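# Place the pail upright inside the drip tray

## Task

Put the pail into the drip tray standing upright, with all of its base resting on the tray's floor. Before releasing it, bring it down until it is no more than about a finger's width above that floor. At the end the gripper must neither touch the pail nor hold the tray, and the result must stay in place without the robot supporting it.

## Robot and tools

Robot: a wheeled robot with two arms, but only the right arm and its gripper can be moved. Wheels, torso, head and left arm stay fixed.

Frame: every position is in the scene frame. z = 0 is the table top and +z is up. +x runs across the table away from the robot, which stands at the table's -x edge facing roughly +x (within 12 degrees), so its right side is toward -y. The origin sits at table height but off the table; the table's near edge is at x = 0.12 m. The right shoulder is 0.46 to 0.57 m above the table and, from above, no more than 0.07 m from the origin. The point between the finger pads can reach at most 0.77 m from the shoulder. Reported hand positions can be slightly wrong, more so at long reach.

Gripper: the fingers point along the gripper's own -z axis and close along its x axis. end_effector_position is the point between the pads, roughly 3 cm behind the fingertips.

A row is 8 numbers: x, y, z, qw, qx, qy, qz, opening. x, y, z are an absolute target position in metres in the scene frame; qw..qz are an absolute target orientation quaternion, w first, in the same frame. Opening is an absolute finger command from -1 (closed) to +1 (fully open). To hold an orientation, repeat the intended quaternion in every row rather than copying a possibly drifted one from a result.

execute_actions: argument "actions" is a list holding zero or one item; optional "pictures" (true/false) controls whether camera images come back (they do by default). An empty list just reports the state. An action item {"rows": [...], "steps": n} holds 1 to 15 rows and up to 15 steps of 1/30 s each (default 15); each row is used for one step and the last row repeats to fill the remaining steps. A wait item {"steps": n} (up to 300) sends nothing and returns once n steps have elapsed since the previous result, thinking time included. A call is rejected, with nothing sent, if a target lies more than 0.6 m from the last reported position along any gripper axis. Each step the commanded pose is clipped to within 70 mm and 16 degrees of the measured one; after the last step the arm only continues to that clipped pose, so a far target may need further calls.

move: argument "target" is one row as above (an absolute pose plus opening). "speed" is the path's top speed in m/s, 0.002 to 0.5, default 0.25; rotation is capped at twice that value in rad/s. The path is a straight line lasting 0.5 to 10 s (a longer one is cut off at 10 s). It does not slow for obstacles, and the real hand may lag, wander or overshoot the speed, especially with the arm stretched. The opening is applied at the start. The result has a "move:" line giving the ending (done, off_target, moving, held, fault) and active limits (paced = pose was clipped; held = a check blocked steps, after which motion can speed up sharply), plus distance from the target.

wait: argument "seconds", 0 to 10; the robot gets nothing new meanwhile.

zoom_image: "camera" is cam_held_wrist or cam_wrist (both 504x504); "region" is [x0, y0, x1, y1] in image pixels from the top-left, at most 504 by 504. Returns a closer look at the latest image.

finished_scene: "scene" is the current scene's number.

Result lines: the state line gives end_effector_position and end_effector_quat_wxyz. grip_measured is the measured finger opening on the command scale, possibly off by a constant up to 0.020. HELD marks steps where part of your row was withheld; "pose unreachable" means the clearance check altered or blocked the command. "Hand target" shows the pose the controller is currently driving to. MOTOR HOT warns from 65 °C; at 80 °C an OVER-TEMPERATURE FAULT brakes the arm until it cools. A torque fault (joint load limits: shoulder pitch, roll, yaw 63.7 N m; elbow 32.7; forearm roll, wrist pitch, hand roll 22.7) halts the arm for 10 s and drops the rest of the call; a carried object's weight counts.

Joint ranges (rad): shoulder pitch -2.356 to 2.356, shoulder roll -3.142 to 0.000, shoulder yaw -2.094 to 2.094, elbow -2.618 to 0.010, forearm roll and hand roll about ±3.142 and ±2.705, wrist pitch -1.571 to 1.920. The elbow cannot fully straighten. If position and orientation conflict, position wins.

Gripping: closing from fully open takes at least about 0.5 s. To hold something firmly, command about 0.09 below grip_measured; smaller differences grip more lightly. Pads push up to roughly 40 N; slamming shut can push harder.

Cautions: nothing may fall or be pushed off the table. Avoid dropping the pail, fast contacts and pressing far past a surface, since faster or deeper contact hits harder and can cause faults. Lower the pail to about a centimetre above the tray floor, open, then withdraw clear so nothing touches the pail and the tray is not gripped. Moving smoothly with low effort is preferred, and heat builds while holding a load.

Each tool is called after "Emit:" as a command line: name --argument value for each argument, lists and objects as JSON in quotes; but a table of rows of numbers goes row by row, as --pt "numbers of a row", without its own name.

## Session

Emit:
execute_actions --actions '[]'

Scene clock: 0.00 s of 4800.00 s.
end_effector_position=(+0.3143, -0.0709, +0.3552) grip_measured=+0.99 end_effector_quat_wxyz=(-0.144, -0.105, -0.330, +0.927)
Joint positions: [-0.362 -1.692 -0.243 -1.781  0.835 -1.326  0.052  0.05   0.05 ]
Motor temperatures (°C, as the motors report them): [26 31 28 31 32 37 34]
Hand target: +0.314, -0.071, +0.355; -0.144, -0.105, -0.330, +0.927

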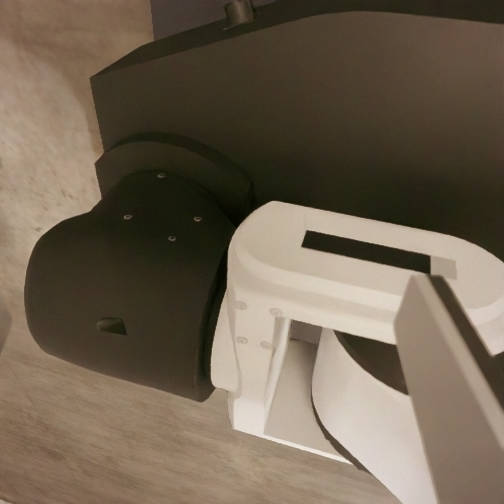

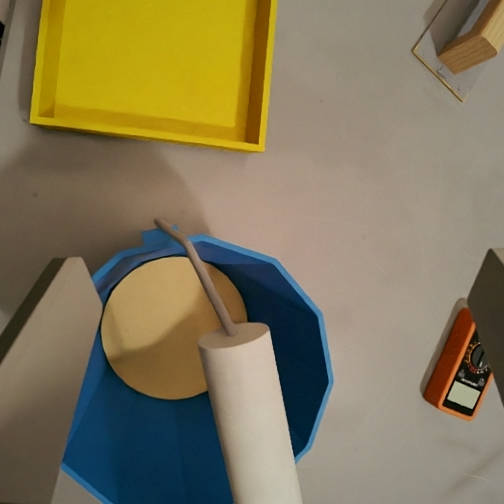

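Emit:
move --target '[0.32, -0.07, 0.44, 0, 0, 0, 1, 1]' --speed 0.2

Scene clock: 14.60 s of 4800.00 s.
end_effector_position=(+0.3192, -0.0711, +0.4395) grip_measured=+0.99 end_effector_quat_wxyz=(+0.004, -0.001, +0.001, +1.000)
Joint positions: [-0.245 -2.506 -0.334 -1.738  0.726 -1.389 -0.431  0.05   0.05 ]
Motor temperatures (°C, as the motors report them): [26 31 28 31 32 37 34]
Hand target: +0.319, -0.071, +0.439; +0.004, -0.001, +0.001, +1.000
Off the commanded pose: 0.001 m, 1 deg.
After step 90, 9.37 s passed at rest.
move: done

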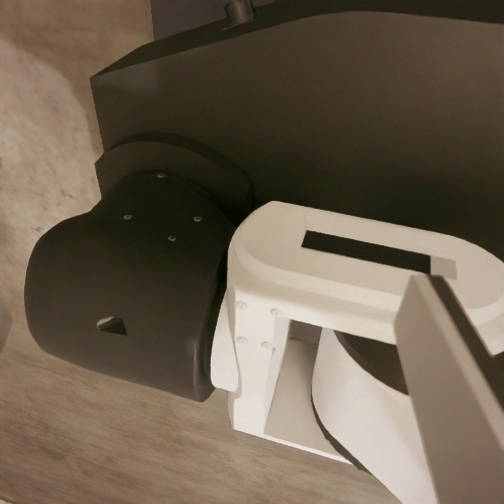

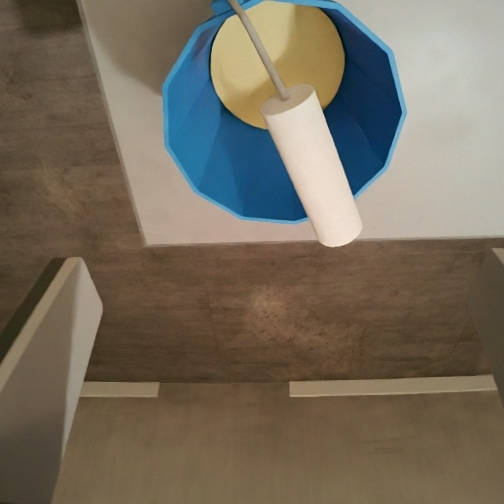

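Emit:
move --target '[0.34, 0.0, 0.46, 0, 0, -0.326, 0.946, 1]' --speed 0.25

Scene clock: 28.87 s of 4800.00 s.
end_effector_position=(+0.3398, +0.0015, +0.4599) grip_measured=+0.99 end_effector_quat_wxyz=(-0.002, +0.003, -0.326, +0.945)
Joint positions: [-0.025 -2.305 -0.504 -1.589  0.281 -1.309 -0.192  0.05   0.05 ]
Motor temperatures (°C, as the motors report them): [26 31 28 32 32 37 34]
Hand target: +0.340, +0.001, +0.460; -0.002, +0.003, -0.326, +0.945
Off the commanded pose: 0.002 m, 0 deg.
After step 90, 9.63 s passed at rest.
move: done

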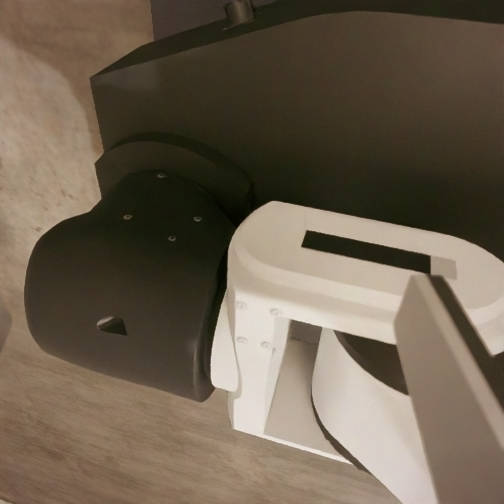

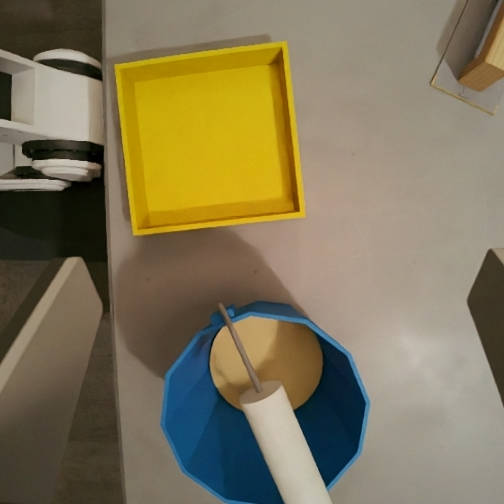

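Emit:
move --target '[0.28, 0.06, 0.46, 0, 0, -0.326, 0.946, 1]' --speed 0.25

Scene clock: 38.97 s of 4800.00 s.
end_effector_position=(+0.2794, +0.0589, +0.4590) grip_measured=+0.99 end_effector_quat_wxyz=(+0.001, +0.000, -0.325, +0.946)
Joint positions: [-0.289 -2.188 -0.462 -1.969  0.412 -1.142 -0.506  0.05   0.05 ]
Motor temperatures (°C, as the motors report them): [26 31 28 32 32 37 34]
Hand target: +0.279, +0.059, +0.459; +0.001, +0.000, -0.325, +0.946
Off the commanded pose: 0.002 m, 0 deg.
After step 90, 6.40 s passed at rest.
move: done

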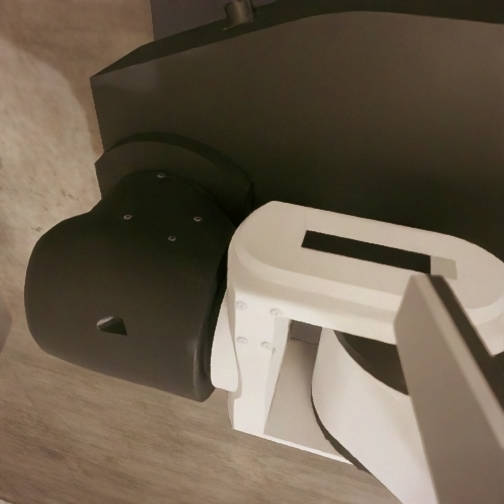

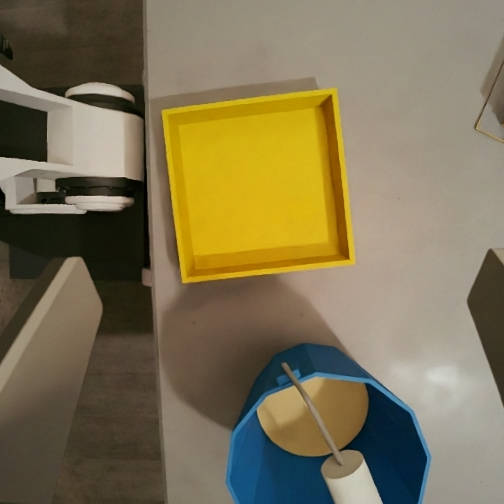

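Emit:
zoom_image --camera "cam_wrist" --region '[130, 60, 382, 312]'

Emit:
zoom_image --camera "cam_wrist" --region '[210, 310, 462, 504]'

Region (130, 60, 382, 312) of cam_wrist's 504x504 image, scaled by 2.000, with more detail than that image has.

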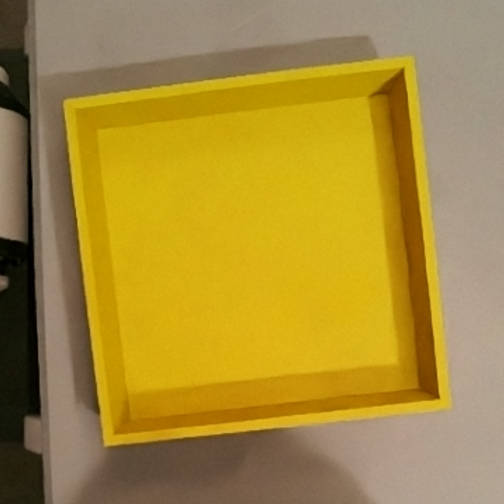

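Region (210, 310, 462, 504) of cam_wrist's 504x504 image, scaled by 2.000, with more detail than that image has; it fills the top 388 rows of this view, and the rest is white.

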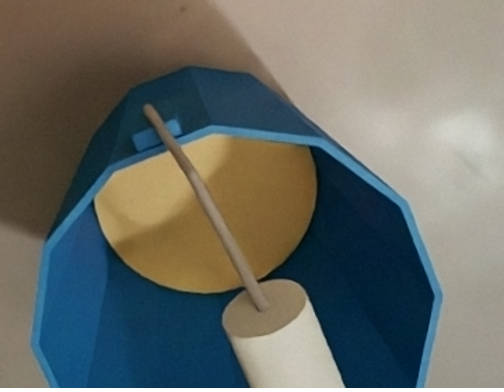

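Emit:
zoom_image --camera "cam_wrist" --region '[150, 80, 260, 190]'

Emit:
zoom_image --camera "cam_wrist" --region '[260, 190, 370, 300]'

Emit:
zoom_image --camera "cam_wrist" --region '[260, 80, 370, 190]'

Emit:
zoom_image --camera "cam_wrist" --region '[150, 190, 260, 300]'

Region (150, 80, 260, 190) of cam_wrist's 504x504 image, scaled by 4.582, with more detail than that image has.

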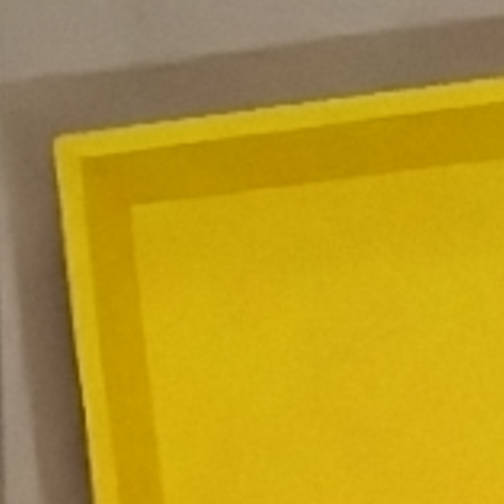

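Region (260, 190, 370, 300) of cam_wrist's 504x504 image, scaled by 4.582, with more detail than that image has.

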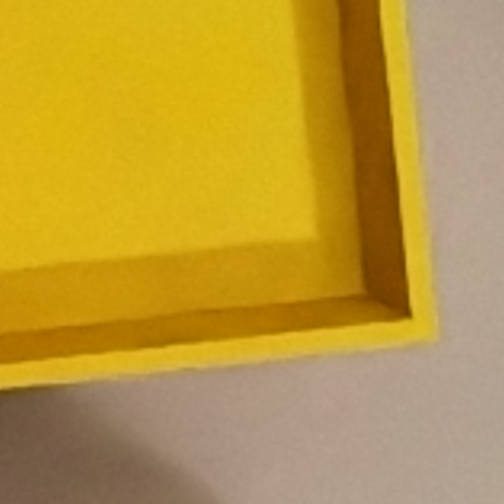

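Region (260, 80, 370, 190) of cam_wrist's 504x504 image, scaled by 4.582, with more detail than that image has.

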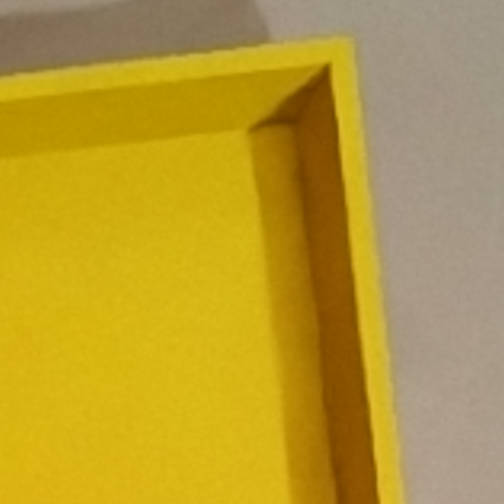

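Region (150, 190, 260, 300) of cam_wrist's 504x504 image, scaled by 4.582, with more detail than that image has.

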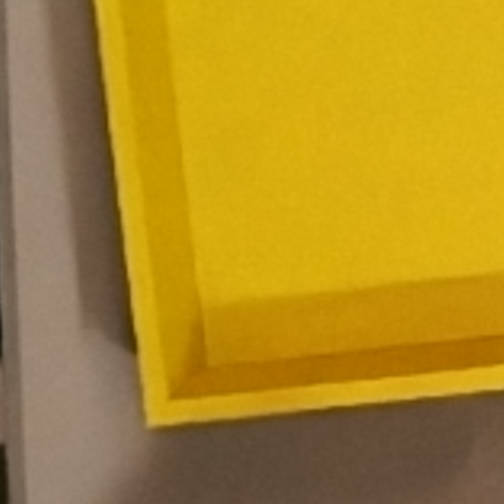

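Emit:
move --target '[0.352, -0.15, 0.34, -0.2036, 0, 0, 0.979, 1]' --speed 0.2

Scene clock: 108.93 s of 4800.00 s.
end_effector_position=(+0.3540, -0.1491, +0.3417) grip_measured=+0.99 end_effector_quat_wxyz=(-0.203, -0.002, -0.001, +0.979)
Joint positions: [ 0.094 -2.378 -0.359 -1.628  0.881 -1.202  0.16   0.05   0.05 ]
Motor temperatures (°C, as the motors report them): [26 31 28 32 32 37 34]
Hand target: +0.354, -0.149, +0.342; -0.203, -0.002, -0.001, +0.979
Off the commanded pose: 0.003 m, 0 deg.
After step 90, 64.73 s passed at rest.
move: done

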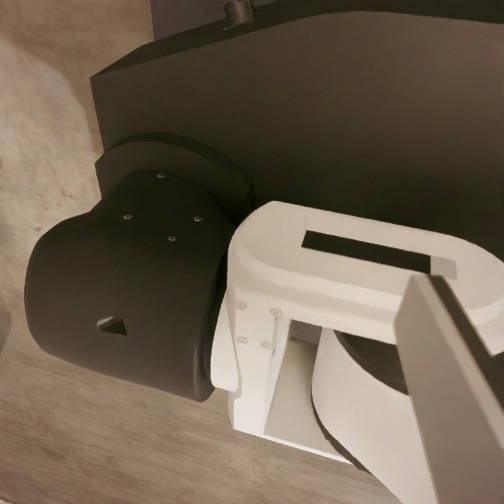

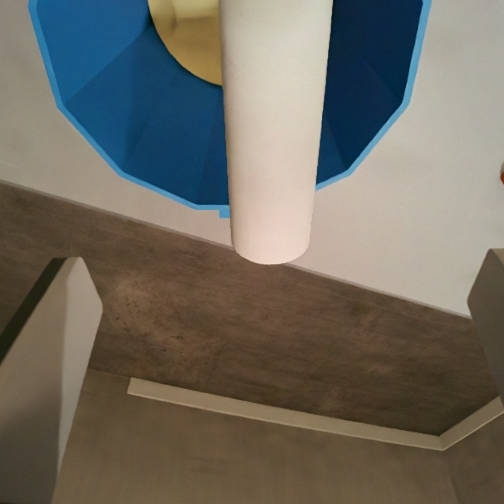

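Emit:
move --target '[0.350, -0.137, 0.265, -0.2036, 0, 0, 0.979, 1]' --speed 0.1

Scene clock: 122.87 s of 4800.00 s.
end_effector_position=(+0.3502, -0.1371, +0.2649) grip_measured=+0.99 end_effector_quat_wxyz=(-0.203, +0.000, -0.000, +0.979)
Joint positions: [ 0.303 -2.435 -0.372 -1.72   0.91  -0.945  0.104  0.05   0.05 ]
Motor temperatures (°C, as the motors report them): [26 31 28 32 32 37 34]
Hand target: +0.350, -0.137, +0.265; -0.204, +0.000, -0.000, +0.979
Off the commanded pose: 0.000 m, 0 deg.
After step 90, 9.90 s passed at rest.
move: done

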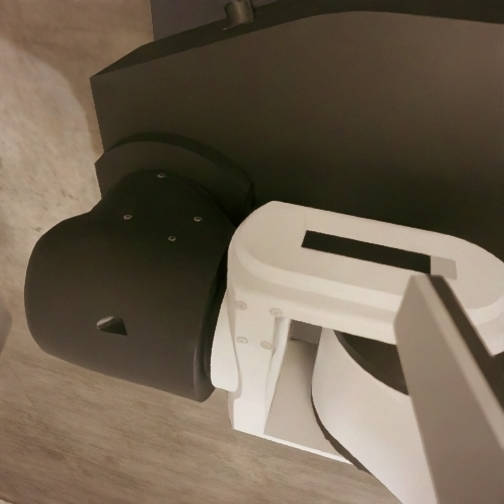

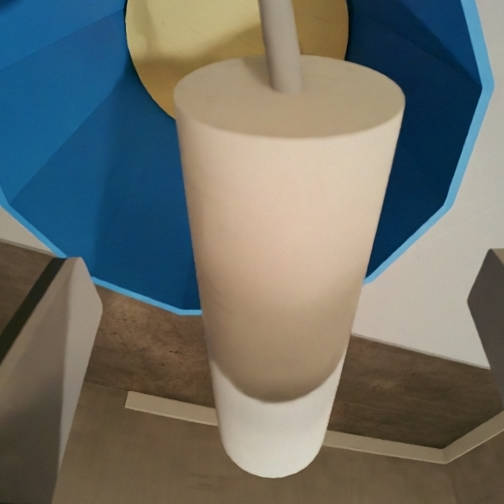

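Emit:
move --target '[0.350, -0.143, 0.238, -0.2036, 0, 0, 0.979, 0.2]' --speed 0.05

Scene clock: 130.30 s of 4800.00 s.
end_effector_position=(+0.3502, -0.1429, +0.2380) grip_measured=+0.20 end_effector_quat_wxyz=(-0.204, -0.000, -0.000, +0.979)
Joint positions: [ 0.397 -2.452 -0.383 -1.708  0.911 -0.866  0.121  0.03   0.03 ]
Motor temperatures (°C, as the motors report them): [26 31 28 32 32 37 34]
Hand target: +0.350, -0.143, +0.238; -0.204, +0.000, -0.000, +0.979
Off the commanded pose: 0.000 m, 0 deg.
After step 90, 3.63 s passed at rest.
move: done

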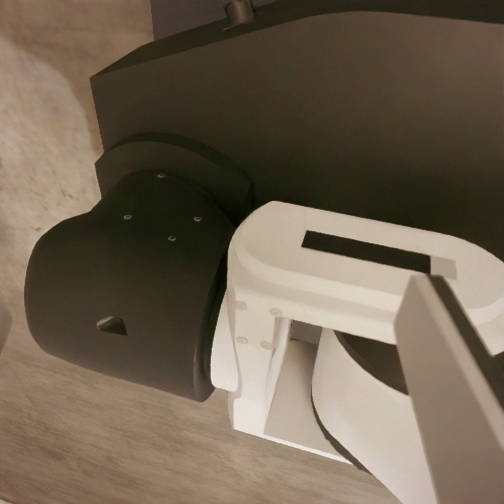

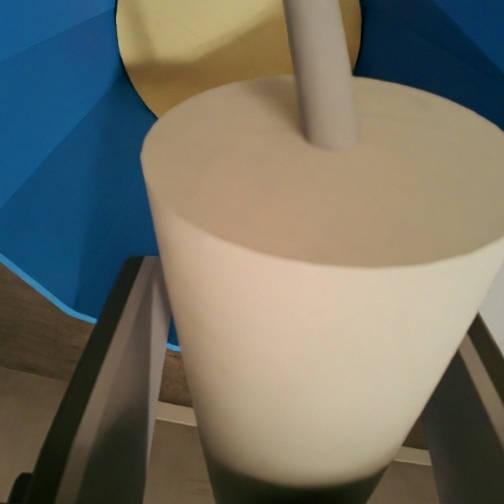

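Emit:
execute_actions --actions '[{"rows": [[0.350,-0.143,0.238,-0.2036,0,0,0.979,0.16],[0.350,-0.143,0.238,-0.2036,0,0,0.979,0.12],[0.350,-0.143,0.238,-0.2036,0,0,0.979,0.08],[0.350,-0.143,0.238,-0.2036,0,0,0.979,0.04],[0.350,-0.143,0.238,-0.2036,0,0,0.979,0.0],[0.350,-0.143,0.238,-0.2036,0,0,0.979,-0.04],[0.350,-0.143,0.238,-0.2036,0,0,0.979,-0.08],[0.350,-0.143,0.238,-0.2036,0,0,0.979,-0.12],[0.350,-0.143,0.238,-0.2036,0,0,0.979,-0.15],[0.350,-0.143,0.238,-0.2036,0,0,0.979,-0.18],[0.350,-0.143,0.238,-0.2036,0,0,0.979,-0.21],[0.350,-0.143,0.238,-0.2036,0,0,0.979,-0.24],[0.350,-0.143,0.238,-0.2036,0,0,0.979,-0.27],[0.350,-0.143,0.238,-0.2036,0,0,0.979,-0.30],[0.350,-0.143,0.238,-0.2036,0,0,0.979,-0.32]], "steps": 15}]' --pictures false

Emit:
wait --seconds 0.3

Scene clock: 138.00 s of 4800.00 s.
end_effector_position=(+0.3500, -0.1430, +0.2381) grip_measured=-0.31 end_effector_quat_wxyz=(-0.204, -0.000, -0.000, +0.979)
Joint positions: [ 0.396 -2.452 -0.382 -1.709  0.912 -0.866  0.12   0.017  0.017]
Motor temperatures (°C, as the motors report them): [26 31 28 32 32 37 34]
Hand target: +0.350, -0.143, +0.238; -0.204, -0.000, +0.000, +0.979
Off the commanded pose: 0.000 m, 0 deg.
Steps of this call (steps 1 to 90: nothing new was sent; then 4.20 s passed at rest; steps 91 to 105: all 15 steps of this action). Readings (end_effector_position):
91: (+0.3501, -0.1430, +0.2380)
92: (+0.3500, -0.1430, +0.2381)
94: (+0.3500, -0.1430, +0.2381)
98: (+0.3500, -0.1430, +0.2381)
105: the state above

Scene clock: 138.30 s of 4800.00 s.
end_effector_position=(+0.3500, -0.1430, +0.2381) grip_measured=-0.32 end_effector_quat_wxyz=(-0.204, -0.000, -0.000, +0.979)
Joint positions: [ 0.396 -2.452 -0.382 -1.709  0.912 -0.866  0.12   0.017  0.017]
Motor temperatures (°C, as the motors report them): [26 31 28 32 32 37 34]
Hand target: +0.350, -0.143, +0.238; -0.204, -0.000, +0.000, +0.979
Off the commanded pose: 0.000 m, 0 deg.
Steps of this call (steps 1 to 9: nothing new was sent). Readings (end_effector_position):
1: (+0.3500, -0.1430, +0.2381)
2: (+0.3500, -0.1430, +0.2381)
4: (+0.3500, -0.1430, +0.2381)
8: (+0.3500, -0.1430, +0.2381)
9: the state above

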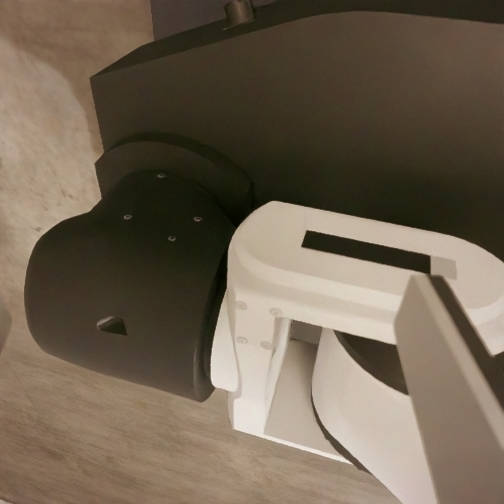

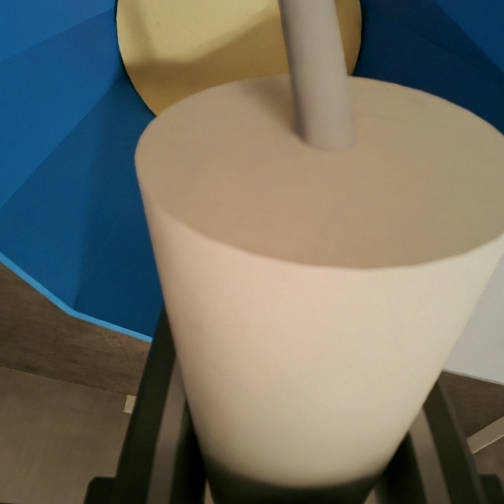

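Emit:
execute_actions --actions '[{"rows": [[0.350,-0.143,0.238,-0.2036,0,0,0.979,-0.34],[0.350,-0.143,0.238,-0.2036,0,0,0.979,-0.36],[0.350,-0.143,0.238,-0.2036,0,0,0.979,-0.38],[0.350,-0.143,0.238,-0.2036,0,0,0.979,-0.40],[0.350,-0.143,0.238,-0.2036,0,0,0.979,-0.42],[0.350,-0.143,0.238,-0.2036,0,0,0.979,-0.44]], "steps": 15}]' --pictures false

Scene clock: 144.63 s of 4800.00 s.
end_effector_position=(+0.3500, -0.1430, +0.2381) grip_measured=-0.35 end_effector_quat_wxyz=(-0.204, -0.000, -0.000, +0.979)
Joint positions: [ 0.396 -2.452 -0.382 -1.709  0.912 -0.866  0.12   0.016  0.016]
Motor temperatures (°C, as the motors report them): [27 31 28 32 32 37 34]
Hand target: +0.350, -0.143, +0.238; -0.204, -0.000, +0.000, +0.979
Off the commanded pose: 0.000 m, 0 deg.
Steps of this call (steps 1 to 90: nothing new was sent; then 2.83 s passed at rest; steps 91 to 105: all 15 steps of this action). Readings (end_effector_position):
91: (+0.3500, -0.1430, +0.2381)
92: (+0.3500, -0.1430, +0.2381)
94: (+0.3500, -0.1430, +0.2381)
98: (+0.3500, -0.1430, +0.2381)
105: the state above

Emit:
move --target '[0.350, -0.143, 0.26, -0.2036, 0, 0, 0.979, -0.46]' --speed 0.02

Scene clock: 161.63 s of 4800.00 s.
end_effector_position=(+0.3498, -0.1431, +0.2599) grip_measured=-0.35 end_effector_quat_wxyz=(-0.204, +0.000, +0.000, +0.979)
Joint positions: [ 0.319 -2.428 -0.369 -1.711  0.913 -0.935  0.119  0.016  0.016]
Motor temperatures (°C, as the motors report them): [27 31 28 32 32 37 34]
Hand target: +0.350, -0.143, +0.260; -0.204, -0.000, +0.000, +0.979
Off the commanded pose: 0.000 m, 0 deg.
After step 90, 12.67 s passed at rest.
move: done

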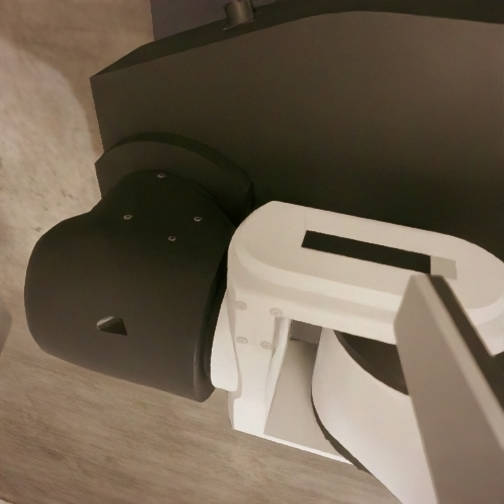

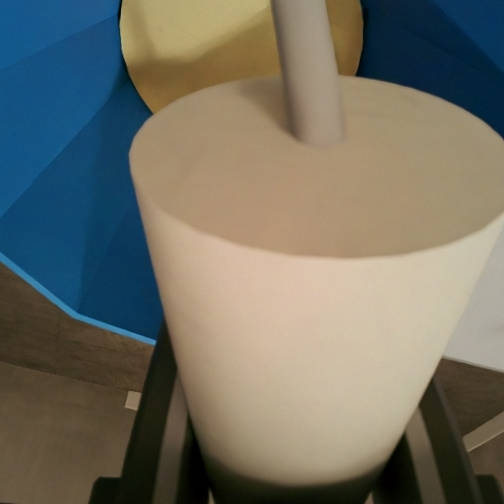

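Emit:
move --target '[0.350, -0.143, 0.335, -0.2036, 0, 0, 0.979, -0.46]' --speed 0.06

Scene clock: 168.07 s of 4800.00 s.
end_effector_position=(+0.3495, -0.1432, +0.3349) grip_measured=-0.35 end_effector_quat_wxyz=(-0.204, +0.000, +0.000, +0.979)
Joint positions: [ 0.091 -2.379 -0.352 -1.669  0.894 -1.179  0.13   0.016  0.016]
Motor temperatures (°C, as the motors report them): [27 31 28 32 32 37 34]
Hand target: +0.350, -0.143, +0.335; -0.204, -0.000, +0.000, +0.979
Off the commanded pose: 0.001 m, 0 deg.
After step 90, 1.93 s passed at rest.
move: done

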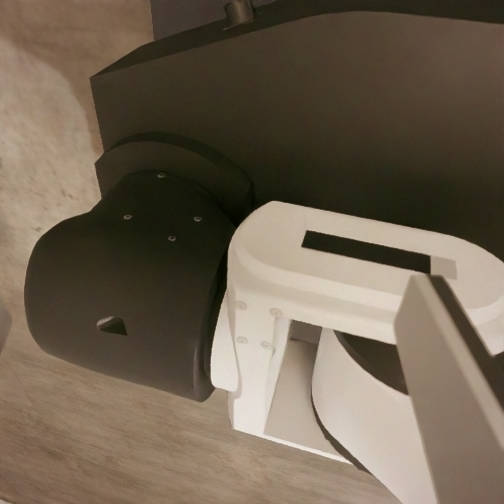

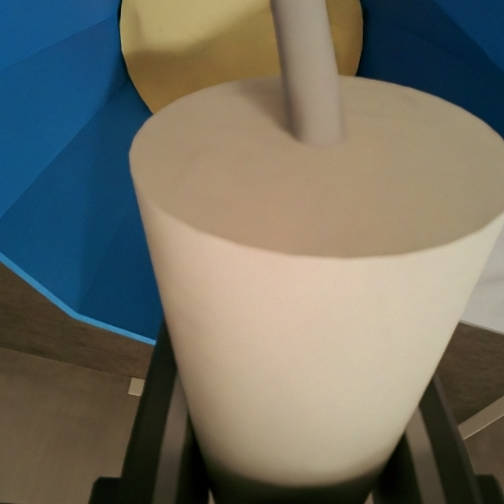

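Emit:
move --target '[0.288, 0.151, 0.335, -0.2036, 0, 0, 0.979, -0.46]' --speed 0.1

Scene clock: 177.57 s of 4800.00 s.
end_effector_position=(+0.2866, +0.1478, +0.3331) grip_measured=-0.35 end_effector_quat_wxyz=(-0.202, -0.000, +0.004, +0.979)
Joint positions: [ 0.084 -3.019 -0.755 -1.963  0.607 -0.893 -0.569  0.016  0.016]
Motor temperatures (°C, as the motors report them): [27 31 28 32 32 37 34]
Hand target: +0.287, +0.148, +0.333; -0.202, -0.000, +0.004, +0.979
Off the commanded pose: 0.004 m, 0 deg.
After step 90, 3.23 s passed at rest.
move: off_target

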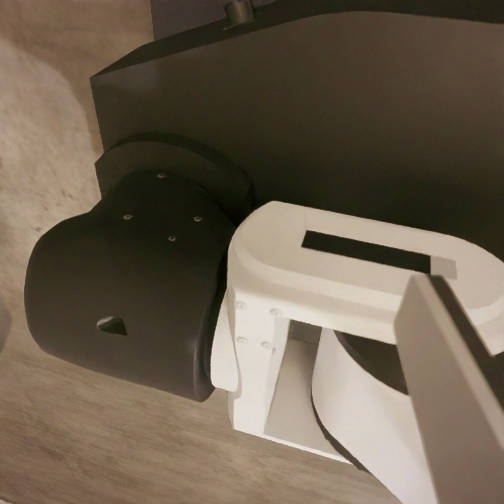

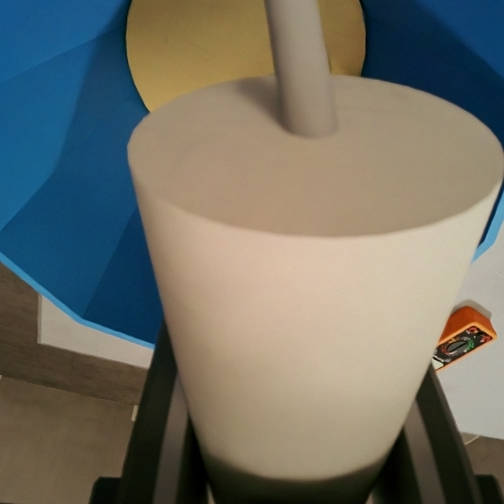

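Emit:
move --target '[0.288, 0.151, 0.305, -0.2036, 0, 0, 0.979, -0.47]' --speed 0.04

Scene clock: 183.17 s of 4800.00 s.
end_effector_position=(+0.2881, +0.1508, +0.3051) grip_measured=-0.35 end_effector_quat_wxyz=(-0.204, +0.000, +0.000, +0.979)
Joint positions: [ 0.142 -3.061 -0.741 -1.977  0.637 -0.802 -0.586  0.016  0.016]
Motor temperatures (°C, as the motors report them): [27 31 28 32 32 37 34]
Hand target: +0.288, +0.151, +0.305; -0.204, -0.000, +0.000, +0.979
Off the commanded pose: 0.000 m, 0 deg.
After step 90, 1.67 s passed at rest.
move: done

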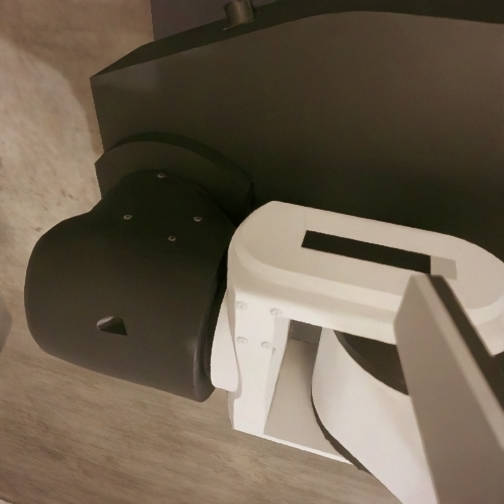

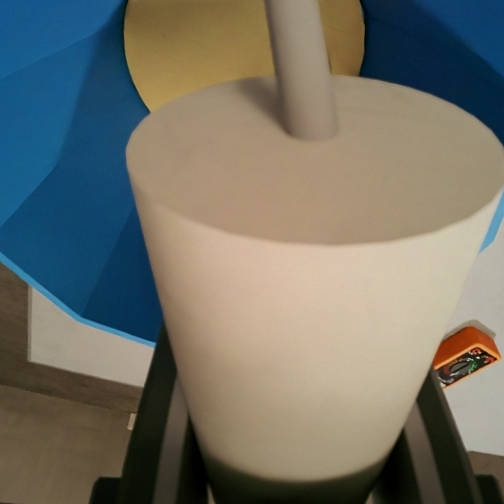

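Emit:
move --target '[0.288, 0.151, 0.275, -0.2036, 0, 0, 0.979, -0.47]' --speed 0.02

Scene clock: 187.17 s of 4800.00 s.
end_effector_position=(+0.2882, +0.1508, +0.2752) grip_measured=-0.35 end_effector_quat_wxyz=(-0.204, -0.000, +0.000, +0.979)
Joint positions: [ 0.198 -3.111 -0.716 -1.992  0.673 -0.707 -0.613  0.016  0.016]
Motor temperatures (°C, as the motors report them): [27 31 28 32 32 37 34]
Hand target: +0.288, +0.151, +0.275; -0.204, -0.000, +0.000, +0.979
Off the commanded pose: 0.000 m, 0 deg.
move: done

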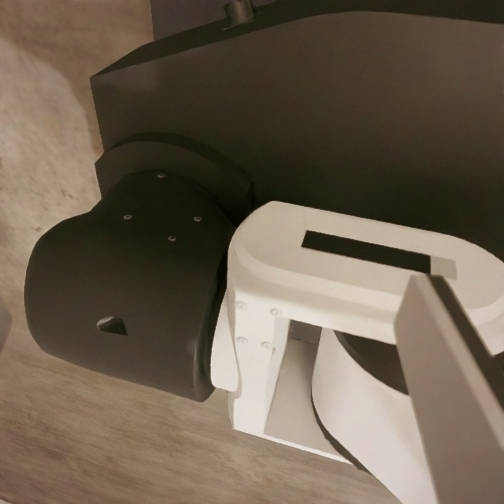

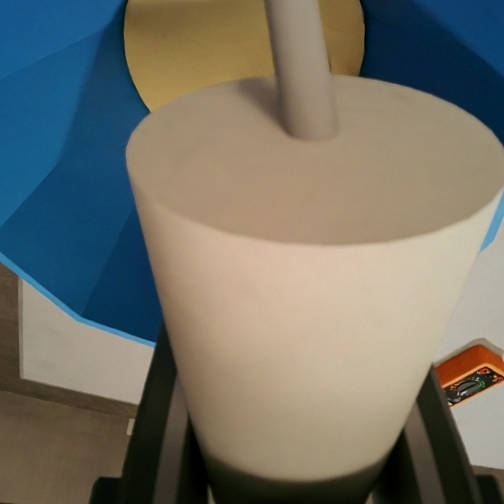

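Emit:
move --target '[0.288, 0.151, 0.254, -0.2036, 0, 0, 0.979, -0.47]' --speed 0.015

Scene clock: 191.90 s of 4800.00 s.
end_effector_position=(+0.2882, +0.1509, +0.2541) grip_measured=-0.35 end_effector_quat_wxyz=(-0.204, -0.000, +0.000, +0.979)
Joint positions: [ 0.241 -3.15  -0.699 -1.994  0.699 -0.642 -0.633  0.016  0.016]
Motor temperatures (°C, as the motors report them): [27 31 28 32 32 37 34]
Hand target: +0.288, +0.151, +0.254; -0.204, -0.000, +0.000, +0.979
Off the commanded pose: 0.000 m, 0 deg.
joint sent to its limit — the command would take joint 2 (shoulder roll) past its lower limit, so that joint was sent only as far as its limit.
After step 90, 0.10 s passed at rest.
move: done

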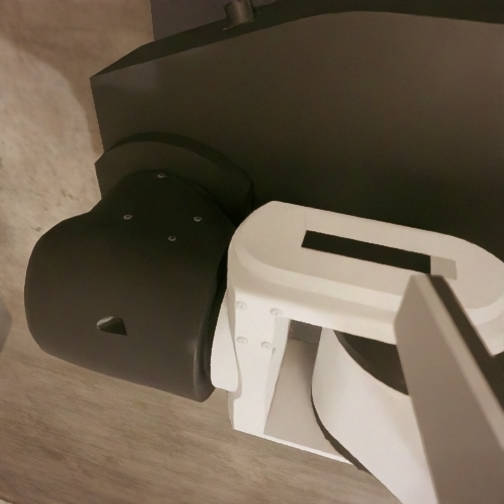

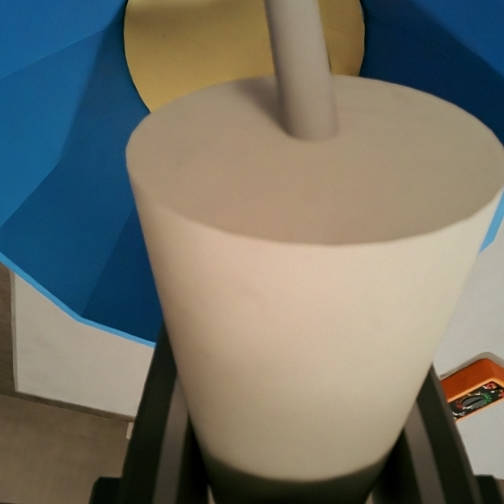

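Emit:
move --target '[0.288, 0.151, 0.247, -0.2036, 0, 0, 0.979, -0.47]' --speed 0.008

Scene clock: 195.13 s of 4800.00 s.
end_effector_position=(+0.2879, +0.1508, +0.2470) grip_measured=-0.35 end_effector_quat_wxyz=(-0.204, +0.000, +0.000, +0.979)
Joint positions: [ 0.268 -3.15  -0.71  -1.994  0.739 -0.634 -0.665  0.016  0.016]
Motor temperatures (°C, as the motors report them): [27 31 28 32 32 37 34]
Hand target: +0.288, +0.151, +0.247; -0.204, +0.000, +0.000, +0.979
Off the commanded pose: 0.000 m, 0 deg.
joint sent to its limit — the command would take joint 2 (shoulder roll) past its lower limit, so that joint was sent only as far as its limit.
move: done

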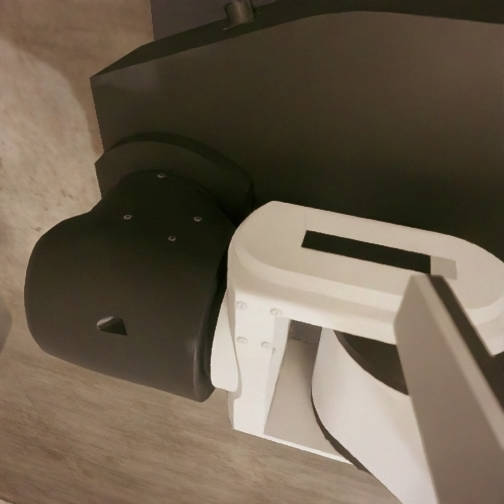

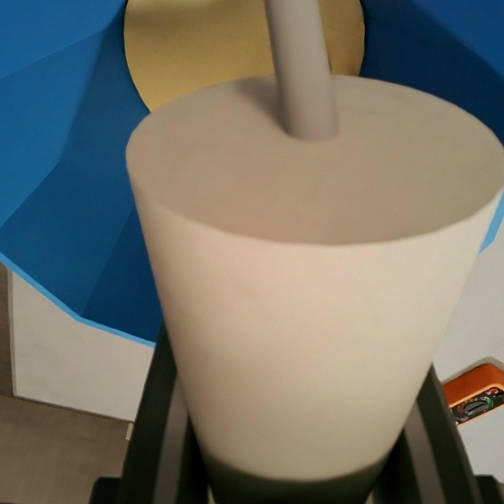

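No contact yet; continue in small steps.

Emit:
move --target '[0.288, 0.151, 0.241, -0.2036, 0, 0, 0.979, -0.47]' --speed 0.006

Scene clock: 198.70 s of 4800.00 s.
end_effector_position=(+0.2884, +0.1509, +0.2413) grip_measured=-0.35 end_effector_quat_wxyz=(-0.204, -0.001, +0.000, +0.979)
Joint positions: [ 0.29  -3.15  -0.719 -1.993  0.773 -0.627 -0.692  0.016  0.016]
Motor temperatures (°C, as the motors report them): [27 31 28 32 32 37 34]
Hand target: +0.288, +0.151, +0.241; -0.204, +0.000, +0.000, +0.979
Off the commanded pose: 0.001 m, 0 deg.
joint sent to its limit — the command would take joint 2 (shoulder roll) past its lower limit, so that joint was sent only as far as its limit.
move: done

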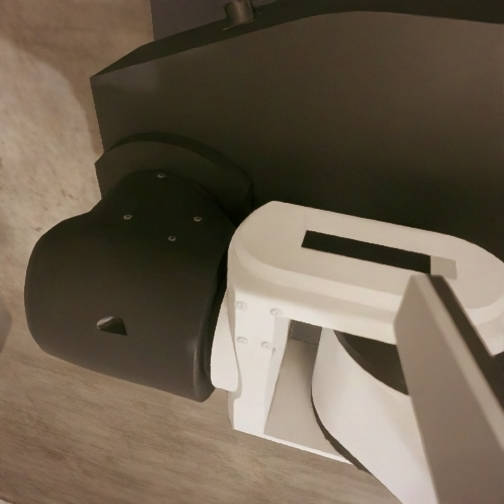

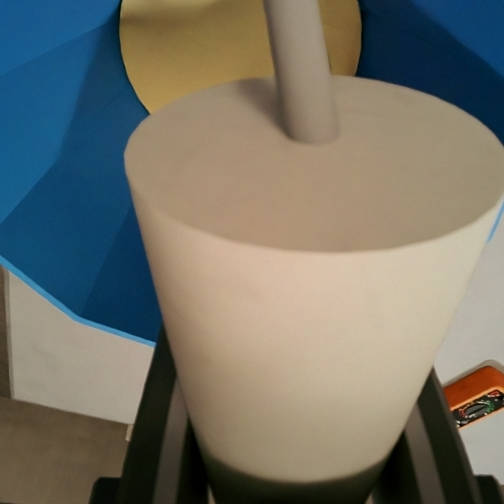

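Contact made (handle shifted slightly). Release gently.

Emit:
execute_actions --actions '[{"rows": [[0.288,0.151,0.242,-0.2036,0,0,0.979,-0.44],[0.288,0.151,0.242,-0.2036,0,0,0.979,-0.41],[0.288,0.151,0.242,-0.2036,0,0,0.979,-0.38],[0.288,0.151,0.242,-0.2036,0,0,0.979,-0.35],[0.288,0.151,0.242,-0.2036,0,0,0.979,-0.32],[0.288,0.151,0.242,-0.2036,0,0,0.979,-0.28],[0.288,0.151,0.242,-0.2036,0,0,0.979,-0.22],[0.288,0.151,0.242,-0.2036,0,0,0.979,-0.15],[0.288,0.151,0.242,-0.2036,0,0,0.979,-0.05],[0.288,0.151,0.242,-0.2036,0,0,0.979,0.05],[0.288,0.151,0.242,-0.2036,0,0,0.979,0.15],[0.288,0.151,0.242,-0.2036,0,0,0.979,0.25],[0.288,0.151,0.242,-0.2036,0,0,0.979,0.35],[0.288,0.151,0.242,-0.2036,0,0,0.979,0.45],[0.288,0.151,0.242,-0.2036,0,0,0.979,0.5]], "steps": 15}]' --pictures false

Emit:
move --target '[0.288, 0.151, 0.33, -0.2036, 0, 0, 0.979, 0.5]' --speed 0.12

Emit:
move --target '[0.29, 0.07, 0.46, 0, 0, -0.326, 0.946, 1]' --speed 0.25

Scene clock: 209.73 s of 4800.00 s.
end_effector_position=(+0.2882, +0.1509, +0.2421) grip_measured=+0.48 end_effector_quat_wxyz=(-0.203, -0.000, +0.000, +0.979)
Joint positions: [ 0.289 -3.148 -0.72  -1.993  0.771 -0.63  -0.691  0.037  0.037]
Motor temperatures (°C, as the motors report them): [27 31 28 32 32 37 34]
Hand target: +0.288, +0.151, +0.242; -0.204, +0.000, +0.000, +0.979
Off the commanded pose: 0.000 m, 0 deg.
Steps of this call (steps 1 to 90: nothing new was sent; then 7.53 s passed at rest; steps 91 to 105: all 15 steps of this action). Readings (end_effector_position):
91: (+0.2883, +0.1509, +0.2420)
92: (+0.2882, +0.1509, +0.2421)
94: (+0.2882, +0.1509, +0.2421)
98: (+0.2882, +0.1509, +0.2421)
105: the state above

Scene clock: 210.97 s of 4800.00 s.
end_effector_position=(+0.2874, +0.1515, +0.3296) grip_measured=+0.50 end_effector_quat_wxyz=(-0.203, +0.000, -0.000, +0.979)
Joint positions: [ 0.126 -3.002 -0.8   -1.956  0.654 -0.905 -0.607  0.037  0.037]
Motor temperatures (°C, as the motors report them): [27 31 28 32 32 37 34]
Hand target: +0.287, +0.152, +0.330; -0.203, +0.000, -0.000, +0.979
Off the commanded pose: 0.001 m, 0 deg.
move: done

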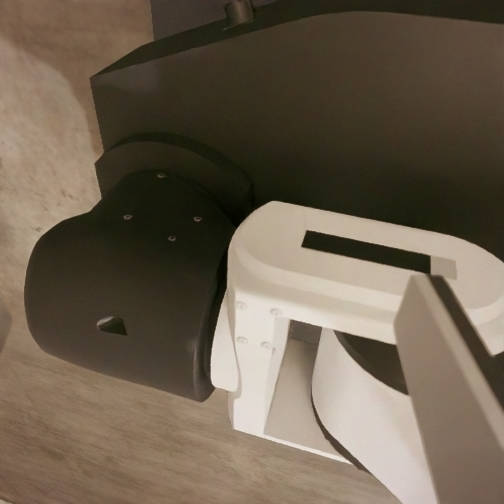

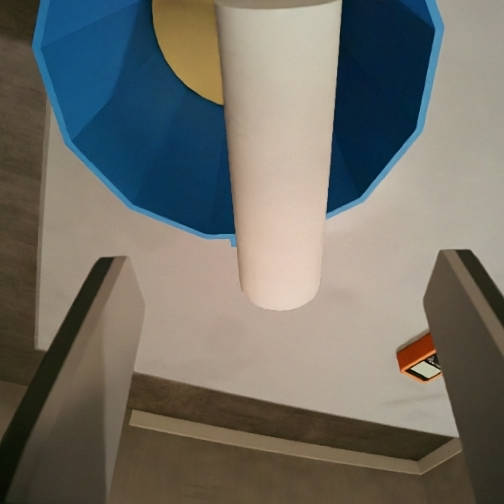

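Scene clock: 212.83 s of 4800.00 s.
end_effector_position=(+0.2893, +0.0729, +0.4601) grip_measured=+0.99 end_effector_quat_wxyz=(-0.003, +0.004, -0.328, +0.945)
Joint positions: [-0.042 -2.2   -0.728 -1.931  0.435 -1.139 -0.545  0.05   0.05 ]
Motor temperatures (°C, as the motors report them): [27 31 28 32 32 37 34]
Hand target: +0.289, +0.073, +0.460; -0.003, +0.004, -0.328, +0.945
Off the commanded pose: 0.003 m, 1 deg.
move: done

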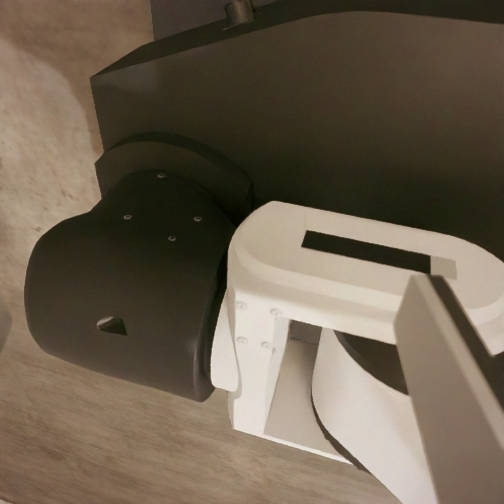

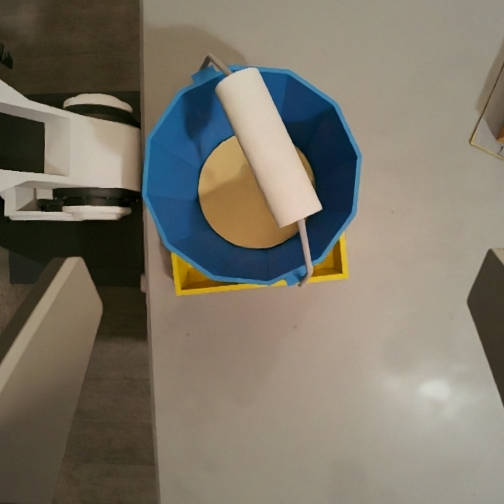

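Emit:
zoom_image --camera "cam_wrist" --region '[130, 50, 382, 302]'

Region (130, 50, 382, 302) of cam_wrist's 504x504 image, scaled by 2.000, with more detail than that image has.

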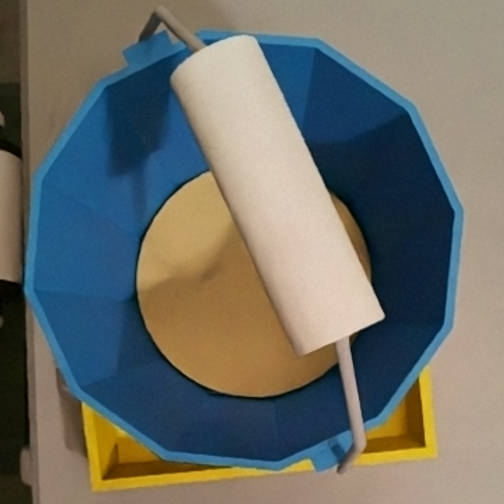

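Emit:
finished_scene --scene 1

The scene is finished: the task was done.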